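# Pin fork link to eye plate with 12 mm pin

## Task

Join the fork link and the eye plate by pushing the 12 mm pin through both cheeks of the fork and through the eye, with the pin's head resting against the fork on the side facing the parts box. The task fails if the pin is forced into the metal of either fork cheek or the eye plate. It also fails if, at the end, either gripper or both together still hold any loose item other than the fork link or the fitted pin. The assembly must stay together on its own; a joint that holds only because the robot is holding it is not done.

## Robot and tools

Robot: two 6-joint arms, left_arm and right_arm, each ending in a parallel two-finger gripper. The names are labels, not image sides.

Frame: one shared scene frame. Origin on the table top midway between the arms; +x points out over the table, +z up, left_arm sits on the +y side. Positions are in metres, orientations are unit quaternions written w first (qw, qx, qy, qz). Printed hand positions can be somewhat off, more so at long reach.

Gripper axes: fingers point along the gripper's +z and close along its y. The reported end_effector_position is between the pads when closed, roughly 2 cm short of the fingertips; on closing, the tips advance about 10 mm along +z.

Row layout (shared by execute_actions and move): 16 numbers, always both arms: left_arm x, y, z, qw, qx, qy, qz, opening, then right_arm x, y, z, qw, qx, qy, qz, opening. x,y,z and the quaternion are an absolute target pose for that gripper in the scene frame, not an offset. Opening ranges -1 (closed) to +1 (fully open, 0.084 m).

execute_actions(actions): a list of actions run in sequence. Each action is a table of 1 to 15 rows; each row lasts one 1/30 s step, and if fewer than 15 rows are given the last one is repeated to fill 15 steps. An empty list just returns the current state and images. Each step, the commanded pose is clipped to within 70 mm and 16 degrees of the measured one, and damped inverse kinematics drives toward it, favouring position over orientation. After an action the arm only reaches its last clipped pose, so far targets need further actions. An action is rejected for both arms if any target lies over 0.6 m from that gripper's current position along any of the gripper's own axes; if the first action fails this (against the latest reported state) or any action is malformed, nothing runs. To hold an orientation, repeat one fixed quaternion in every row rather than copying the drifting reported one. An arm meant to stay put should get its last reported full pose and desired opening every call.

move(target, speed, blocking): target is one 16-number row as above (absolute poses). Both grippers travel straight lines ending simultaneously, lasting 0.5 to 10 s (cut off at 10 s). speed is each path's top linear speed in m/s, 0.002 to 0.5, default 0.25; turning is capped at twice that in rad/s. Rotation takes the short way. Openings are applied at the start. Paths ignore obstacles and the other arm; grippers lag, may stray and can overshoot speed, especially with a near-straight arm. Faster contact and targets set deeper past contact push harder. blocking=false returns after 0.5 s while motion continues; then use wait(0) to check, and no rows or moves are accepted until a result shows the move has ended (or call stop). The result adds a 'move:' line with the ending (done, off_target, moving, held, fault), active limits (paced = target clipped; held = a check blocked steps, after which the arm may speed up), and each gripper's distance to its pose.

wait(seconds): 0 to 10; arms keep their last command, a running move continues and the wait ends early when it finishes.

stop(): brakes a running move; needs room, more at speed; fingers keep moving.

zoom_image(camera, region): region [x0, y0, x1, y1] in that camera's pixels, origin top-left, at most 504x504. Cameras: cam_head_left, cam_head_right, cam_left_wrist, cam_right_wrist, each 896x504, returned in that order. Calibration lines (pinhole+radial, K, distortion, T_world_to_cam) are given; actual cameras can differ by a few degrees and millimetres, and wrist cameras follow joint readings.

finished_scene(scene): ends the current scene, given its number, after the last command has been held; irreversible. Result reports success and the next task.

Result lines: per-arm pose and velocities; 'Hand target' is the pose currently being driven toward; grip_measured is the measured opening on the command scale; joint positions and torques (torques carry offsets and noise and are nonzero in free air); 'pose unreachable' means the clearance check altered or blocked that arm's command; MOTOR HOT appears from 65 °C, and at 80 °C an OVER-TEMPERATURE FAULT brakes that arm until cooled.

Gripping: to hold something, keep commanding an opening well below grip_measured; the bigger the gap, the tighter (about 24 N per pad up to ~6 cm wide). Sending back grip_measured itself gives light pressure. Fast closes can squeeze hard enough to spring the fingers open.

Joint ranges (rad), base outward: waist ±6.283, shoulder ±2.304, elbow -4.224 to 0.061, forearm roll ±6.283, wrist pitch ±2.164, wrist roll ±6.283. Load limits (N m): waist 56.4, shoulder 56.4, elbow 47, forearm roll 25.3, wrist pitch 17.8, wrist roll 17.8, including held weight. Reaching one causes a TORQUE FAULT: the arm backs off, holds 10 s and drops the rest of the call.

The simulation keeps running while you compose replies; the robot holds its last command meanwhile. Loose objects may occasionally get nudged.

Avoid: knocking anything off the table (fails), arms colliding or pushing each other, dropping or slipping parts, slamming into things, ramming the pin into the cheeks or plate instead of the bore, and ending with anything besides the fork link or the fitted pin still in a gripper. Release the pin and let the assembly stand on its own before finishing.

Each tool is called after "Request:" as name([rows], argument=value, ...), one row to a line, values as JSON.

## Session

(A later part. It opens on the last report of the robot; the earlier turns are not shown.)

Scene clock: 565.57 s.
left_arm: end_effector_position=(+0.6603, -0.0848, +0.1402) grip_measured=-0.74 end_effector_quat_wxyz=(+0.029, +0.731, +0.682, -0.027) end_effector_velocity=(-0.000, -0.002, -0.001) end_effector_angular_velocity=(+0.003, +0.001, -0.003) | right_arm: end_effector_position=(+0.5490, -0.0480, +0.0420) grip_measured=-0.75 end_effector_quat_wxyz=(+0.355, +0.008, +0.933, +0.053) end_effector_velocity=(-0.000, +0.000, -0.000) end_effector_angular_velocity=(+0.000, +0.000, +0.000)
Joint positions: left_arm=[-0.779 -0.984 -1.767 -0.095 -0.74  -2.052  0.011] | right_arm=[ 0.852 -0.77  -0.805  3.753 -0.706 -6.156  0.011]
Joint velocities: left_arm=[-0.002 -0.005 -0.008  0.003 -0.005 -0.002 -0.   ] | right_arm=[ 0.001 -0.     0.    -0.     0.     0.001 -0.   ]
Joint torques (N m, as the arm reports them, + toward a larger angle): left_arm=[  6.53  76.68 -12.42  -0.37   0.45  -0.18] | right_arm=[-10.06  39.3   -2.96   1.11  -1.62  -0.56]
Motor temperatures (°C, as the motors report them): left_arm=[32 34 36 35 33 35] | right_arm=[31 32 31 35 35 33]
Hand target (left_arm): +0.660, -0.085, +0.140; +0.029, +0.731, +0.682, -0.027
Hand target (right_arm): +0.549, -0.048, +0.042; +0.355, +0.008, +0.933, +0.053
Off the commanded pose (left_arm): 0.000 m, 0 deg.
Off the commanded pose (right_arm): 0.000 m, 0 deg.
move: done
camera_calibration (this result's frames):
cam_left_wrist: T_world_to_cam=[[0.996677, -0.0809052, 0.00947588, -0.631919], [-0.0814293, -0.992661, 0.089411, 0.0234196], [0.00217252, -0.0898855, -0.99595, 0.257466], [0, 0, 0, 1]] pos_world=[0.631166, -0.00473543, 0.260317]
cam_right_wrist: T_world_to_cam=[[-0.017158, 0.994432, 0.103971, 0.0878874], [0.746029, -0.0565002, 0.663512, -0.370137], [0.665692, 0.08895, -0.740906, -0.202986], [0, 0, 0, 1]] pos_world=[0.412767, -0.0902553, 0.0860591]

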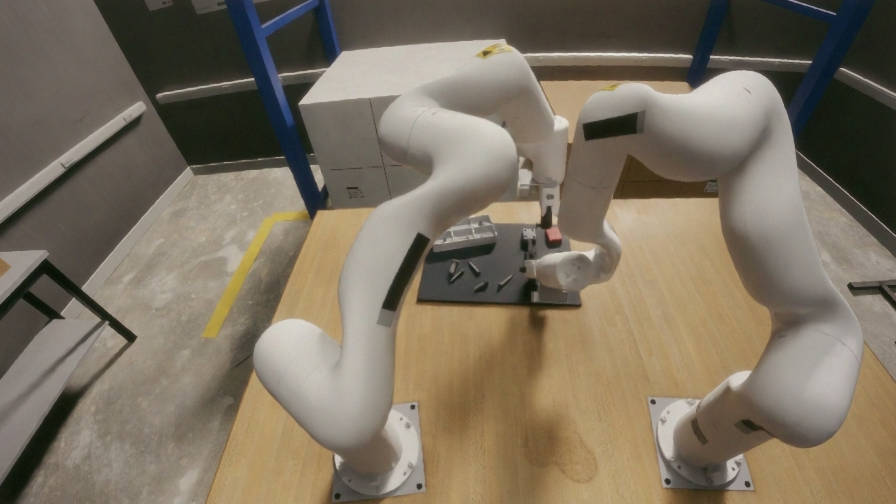

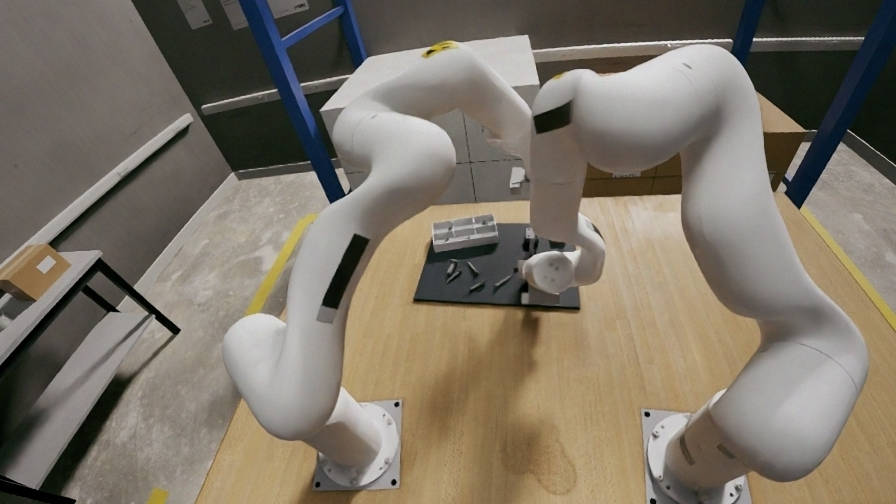

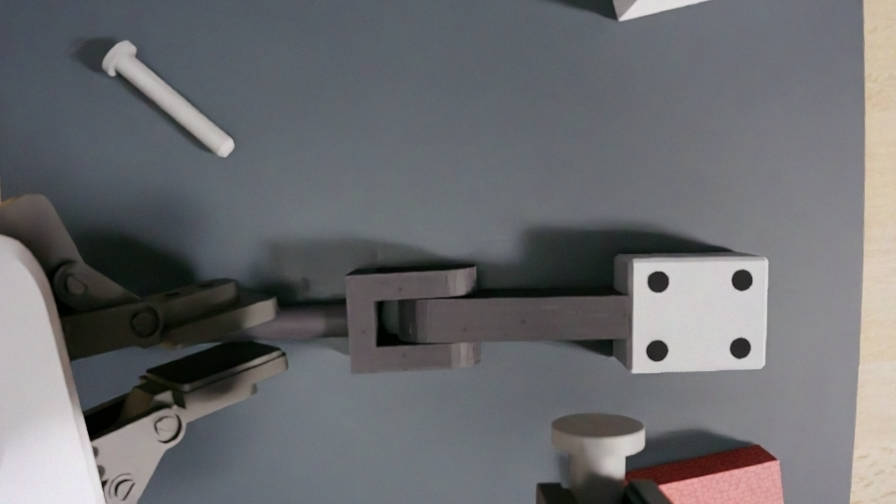

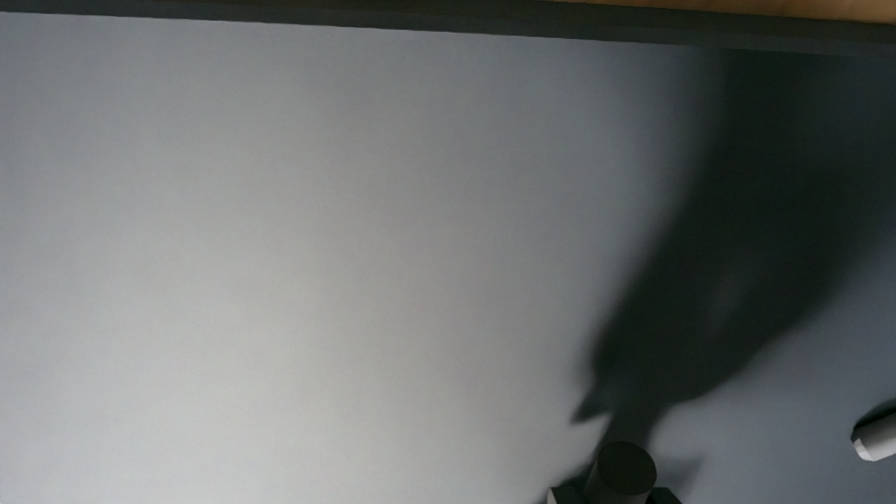

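Request:
move(target=[0.63,0.03,0.14,0.0287,0.7304,0.6815,-0.0268,-1,0.549,-0.048,0.042,0.355,0.008,0.933,0.053,0], speed=0.15)

Request:
move(target=[0.63,0.03,0.06,0.0287,0.7304,0.6815,-0.0268,-1,0.52,-0.15,0.15,0.355,0.008,0.933,0.053,0], speed=0.15)

Request:
move(target=[0.63,0.03,0.06,0.0287,0.7304,0.6815,-0.0268,-1,0.667,-0.18,0.051,0,0,0.725,0.689,-1], speed=0.2)

Request:
zoom_image(camera="cam_right_wrist", region=[420,250,540,370])

Scene clock: 569.20 s.
left_arm: end_effector_position=(+0.6297, +0.0297, +0.1398) grip_measured=-0.74 end_effector_quat_wxyz=(+0.029, +0.731, +0.682, -0.027) end_effector_velocity=(-0.000, +0.002, +0.000) end_effector_angular_velocity=(-0.002, -0.001, +0.000) | right_arm: end_effector_position=(+0.5490, -0.0480, +0.0420) grip_measured=-0.01 end_effector_quat_wxyz=(+0.355, +0.008, +0.933, +0.053) end_effector_velocity=(-0.001, -0.000, -0.000) end_effector_angular_velocity=(-0.001, +0.001, +0.000)
Joint positions: left_arm=[-0.662 -0.778 -1.402 -0.123 -0.589 -1.903  0.011] | right_arm=[ 0.852 -0.77  -0.805  3.753 -0.706 -6.156  0.044]
Joint velocities: left_arm=[ 0.003  0.004  0.006 -0.002  0.003  0.005 -0.   ] | right_arm=[ 0.001  0.     0.001  0.001 -0.    -0.    -0.   ]
Joint torques (N m, as the arm reports them, + toward a larger angle): left_arm=[  6.56  66.46 -10.74  -0.69   0.38  -0.23] | right_arm=[-0.73 34.66 -7.92 -2.26 -0.67 -0.38]
Motor temperatures (°C, as the motors report them): left_arm=[32 34 36 35 33 35] | right_arm=[31 32 31 35 35 33]
Hand target (left_arm): +0.630, +0.030, +0.140; +0.029, +0.731, +0.682, -0.027
Hand target (right_arm): +0.549, -0.048, +0.042; +0.355, +0.008, +0.933, +0.053
Off the commanded pose (left_arm): 0.000 m, 0 deg.
Off the commanded pose (right_arm): 0.000 m, 0 deg.
move: done
camera_calibration (this result's frames):
cam_left_wrist: T_world_to_cam=[[0.996693, -0.0806461, 0.00996801, -0.592174], [-0.0812139, -0.992729, 0.0888456, 0.134554], [0.00273048, -0.0893613, -0.995996, 0.267055], [0, 0, 0, 1]] pos_world=[0.600414, 0.109683, 0.259934]
cam_right_wrist: T_world_to_cam=[[-0.0171567, 0.994433, 0.103969, 0.0878884], [0.746032, -0.0564992, 0.663509, -0.370136], [0.665689, 0.0889475, -0.740909, -0.202984], [0, 0, 0, 1]] pos_world=[0.412766, -0.0902566, 0.0860585]

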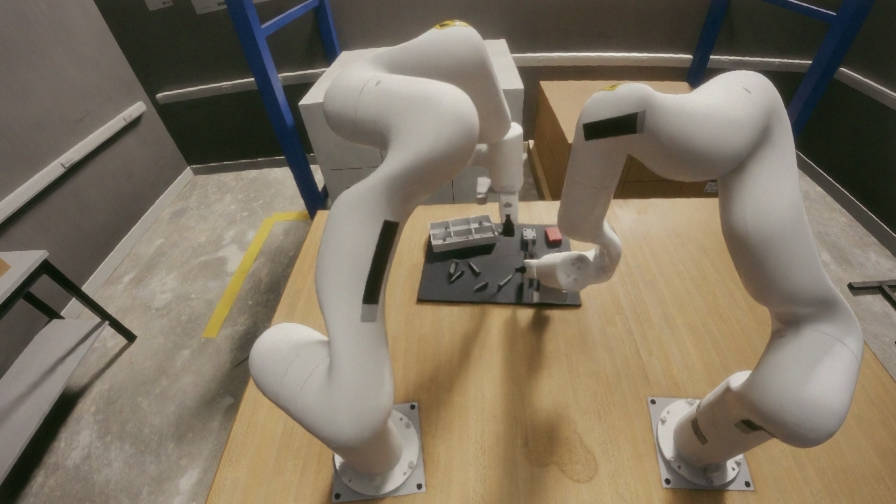

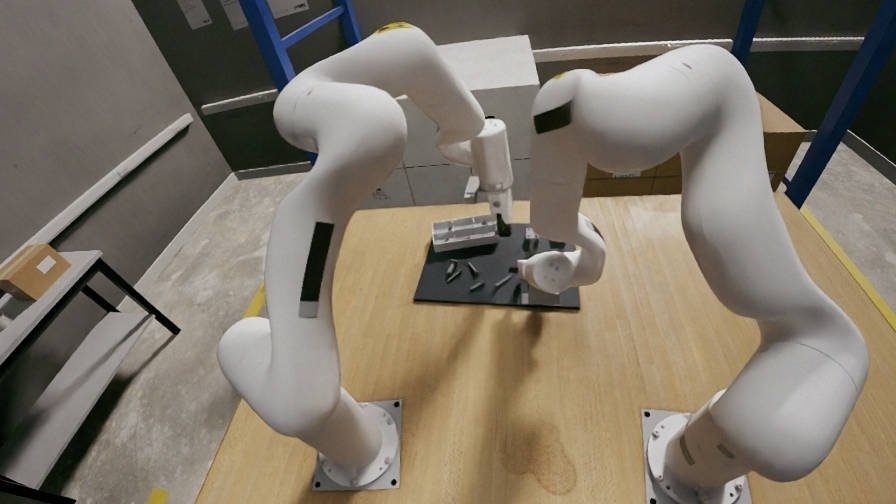

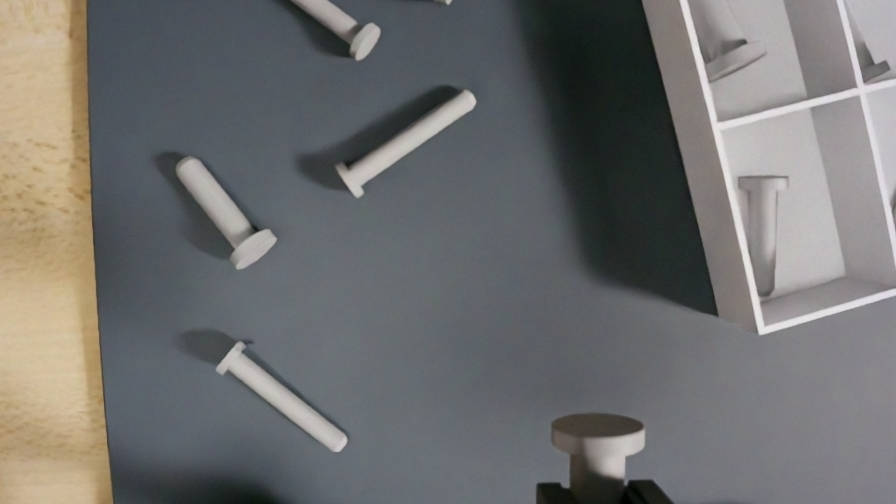

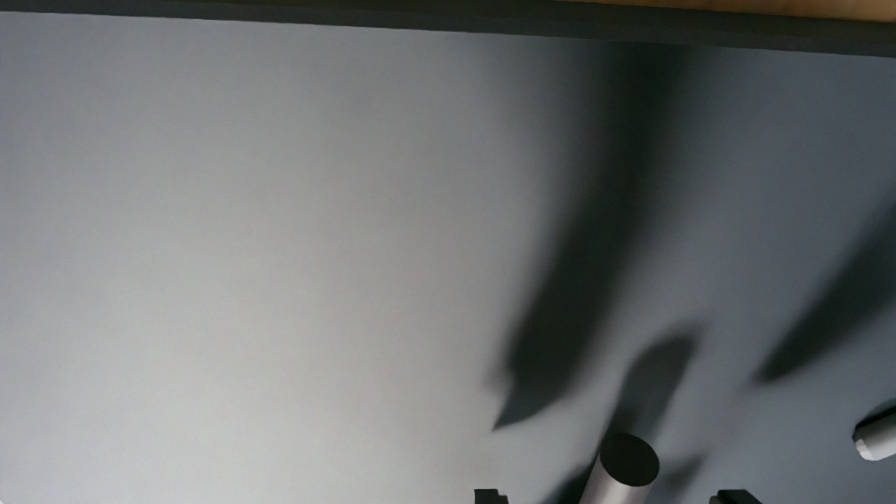

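Scene clock: 570.77 s.
left_arm: end_effector_position=(+0.6302, +0.0300, +0.0602) grip_measured=-0.74 end_effector_quat_wxyz=(+0.029, +0.731, +0.682, -0.027) end_effector_velocity=(-0.000, -0.000, -0.001) end_effector_angular_velocity=(+0.001, +0.000, -0.001) | right_arm: end_effector_position=(+0.5201, -0.1493, +0.1499) grip_measured=-0.01 end_effector_quat_wxyz=(+0.355, +0.008, +0.933, +0.053) end_effector_velocity=(+0.001, -0.000, +0.003) end_effector_angular_velocity=(+0.002, -0.002, +0.000)
Joint positions: left_arm=[-0.661 -0.907 -1.413 -0.151 -0.472 -1.87   0.011] | right_arm=[ 0.69  -0.36  -0.516  3.658 -0.595 -6.24   0.044]
Joint velocities: left_arm=[-0.001 -0.002 -0.     0.001  0.001  0.    -0.   ] | right_arm=[-0.002  0.007  0.001 -0.001  0.003 -0.002 -0.   ]
Joint torques (N m, as the arm reports them, + toward a larger angle): left_arm=[ 5.98 69.97 -9.55 -0.89  0.38 -0.3 ] | right_arm=[ 0.21 25.03 -9.53 -1.82 -0.49 -0.47]
Motor temperatures (°C, as the motors report them): left_arm=[32 34 36 35 33 35] | right_arm=[31 32 31 35 35 33]
Hand target (left_arm): +0.630, +0.030, +0.060; +0.029, +0.731, +0.682, -0.027
Hand target (right_arm): +0.520, -0.149, +0.150; +0.355, +0.008, +0.933, +0.053
Off the commanded pose (left_arm): 0.000 m, 0 deg.
Off the commanded pose (right_arm): 0.001 m, 0 deg.
move: done
camera_calibration (this result's frames):
cam_left_wrist: T_world_to_cam=[[0.996696, -0.0806145, 0.00995414, -0.591883], [-0.0811816, -0.992718, 0.0890015, 0.141885], [0.00270684, -0.0895155, -0.995982, 0.187831], [0, 0, 0, 1]] pos_world=[0.600938, 0.109951, 0.18034]
cam_right_wrist: T_world_to_cam=[[-0.017289, 0.994341, 0.10482, 0.176862], [0.746501, -0.0569056, 0.662947, -0.426106], [0.66516, 0.0897097, -0.741292, -0.0943225], [0, 0, 0, 1]] pos_world=[0.383886, -0.191648, 0.194026]

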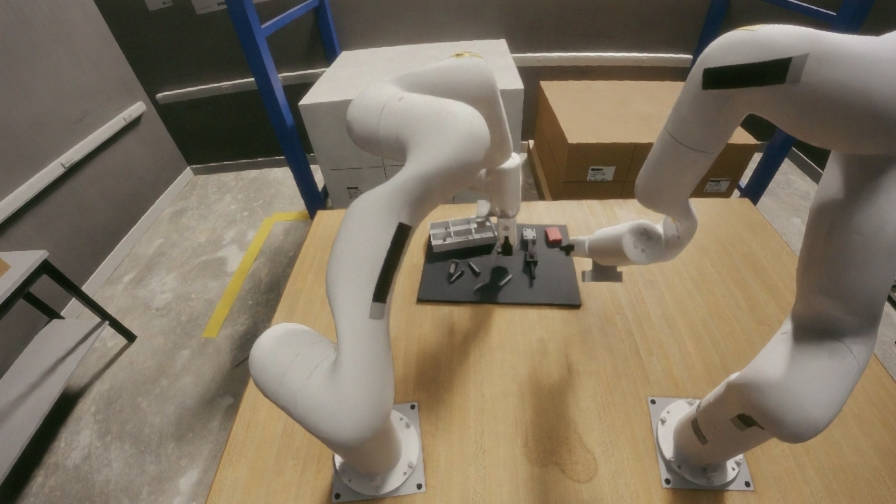

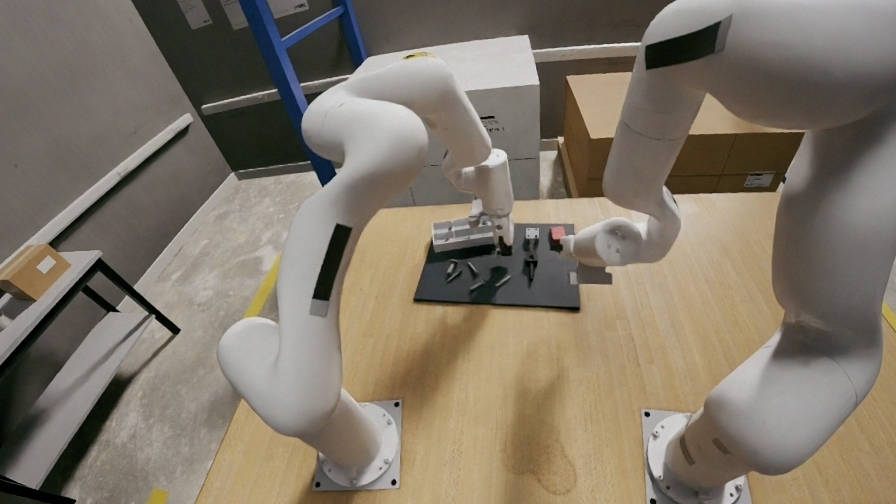

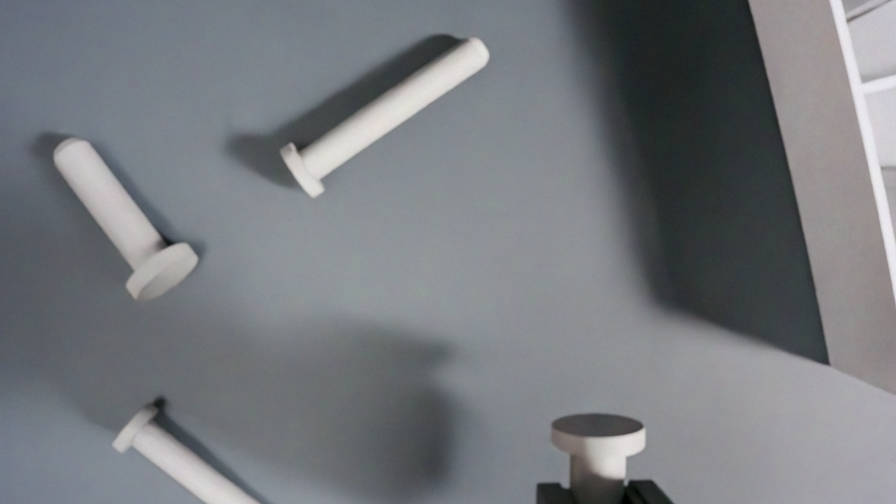

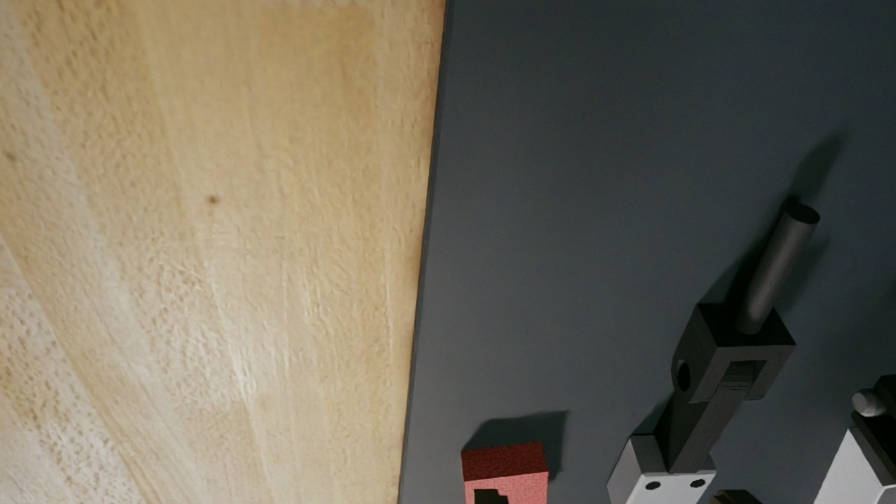

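Scene clock: 575.13 s.
left_arm: end_effector_position=(+0.6300, +0.0300, +0.0600) grip_measured=-0.74 end_effector_quat_wxyz=(+0.029, +0.731, +0.682, -0.027) end_effector_velocity=(-0.000, +0.000, -0.000) end_effector_angular_velocity=(+0.000, +0.001, +0.001) | right_arm: end_effector_position=(+0.6676, -0.1788, +0.0511) grip_measured=-1.00 end_effector_quat_wxyz=(-0.000, -0.000, +0.725, +0.688) end_effector_velocity=(+0.001, +0.000, -0.000) end_effector_angular_velocity=(+0.007, +0.003, +0.004)
Joint positions: left_arm=[-0.661 -0.908 -1.412 -0.152 -0.471 -1.869  0.011] | right_arm=[ 0.022 -1.342 -1.537  1.461 -1.539 -4.518  0.   ]
Joint velocities: left_arm=[ 0.    -0.001  0.    -0.     0.    -0.     0.   ] | right_arm=[ 0.001 -0.008 -0.011 -0.002 -0.008  0.006  0.   ]
Joint torques (N m, as the arm reports them, + toward a larger angle): left_arm=[  6.78  70.06 -10.05  -0.48   0.38  -0.2 ] | right_arm=[-2.56 46.7  -9.72 -0.51 -0.75  0.02]
Motor temperatures (°C, as the motors report them): left_arm=[32 34 36 35 33 35] | right_arm=[31 32 31 35 35 33]
Hand target (left_arm): +0.630, +0.030, +0.060; +0.029, +0.731, +0.682, -0.027
Hand target (right_arm): +0.668, -0.179, +0.051; -0.000, -0.000, +0.725, +0.689
Off the commanded pose (left_arm): 0.000 m, 0 deg.
Off the commanded pose (right_arm): 0.001 m, 0 deg.
move: done
camera_calibration (this result's frames):
cam_left_wrist: T_world_to_cam=[[0.996687, -0.0807537, 0.00970038, -0.591667], [-0.0812979, -0.992695, 0.0891455, 0.141989], [0.00243069, -0.0896388, -0.995971, 0.187804], [0, 0, 0, 1]] pos_world=[0.600793, 0.110007, 0.180129]
cam_right_wrist: T_world_to_cam=[[0.00348171, 0.0563066, 0.998407, -0.00813824], [0.999992, -0.00217899, -0.00336435, -0.597777], [0.00198608, 0.998411, -0.0563138, 0.307185], [0, 0, 0, 1]] pos_world=[0.597191, -0.307541, 0.0234129]

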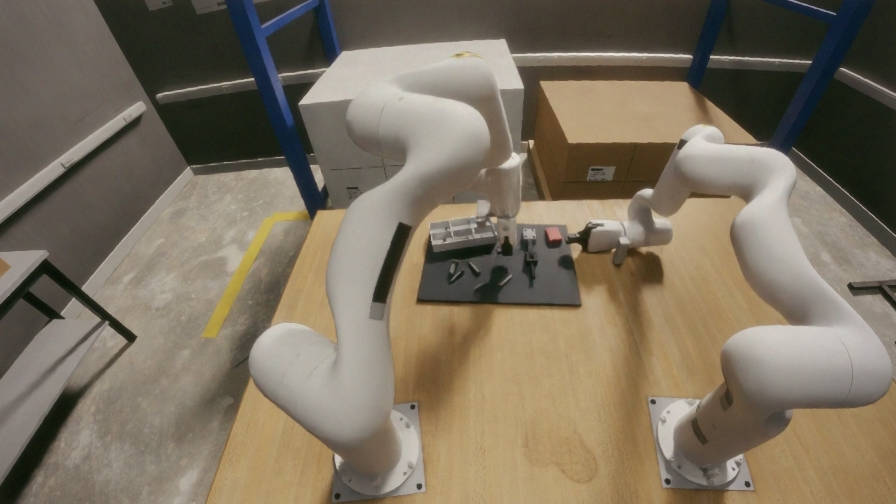

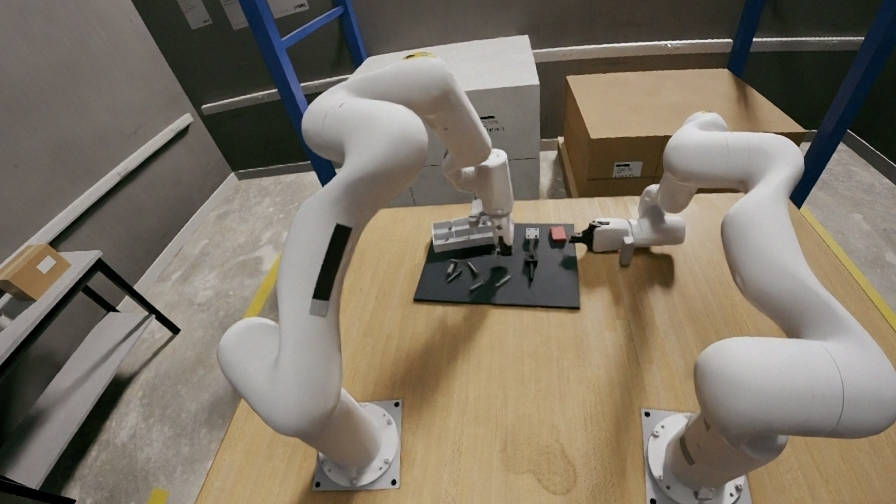

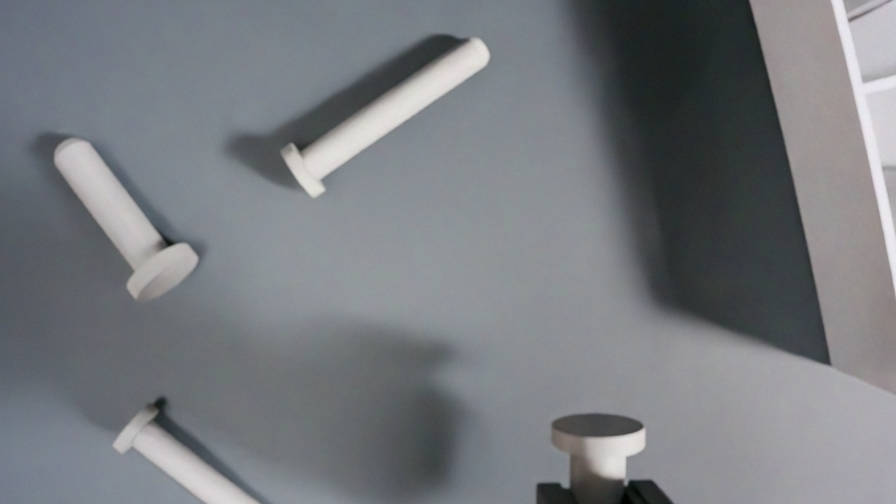

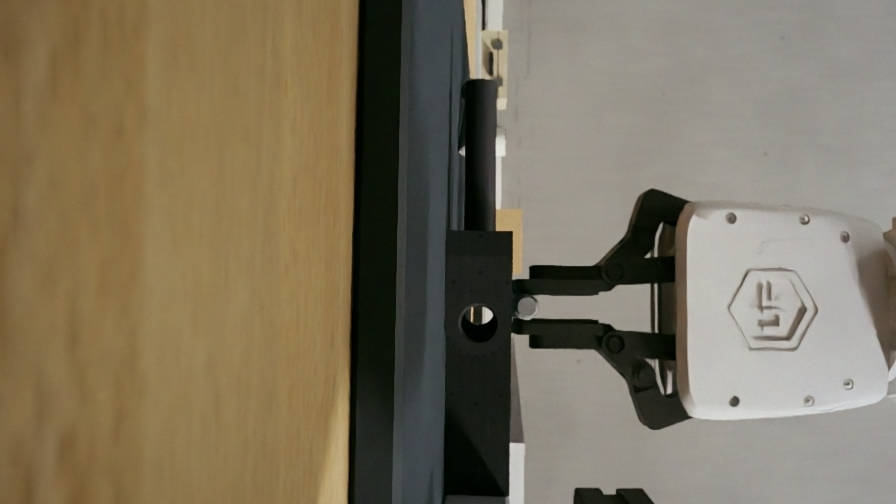

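Region (420, 250, 540, 370) of cam_right_wrist's 896x504 image, scaled by 4.200, with more detail than that image has.

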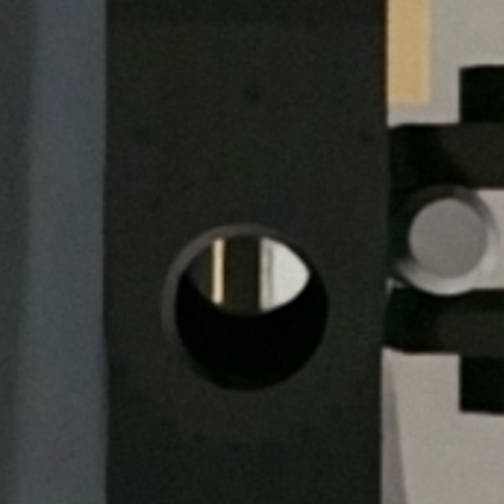

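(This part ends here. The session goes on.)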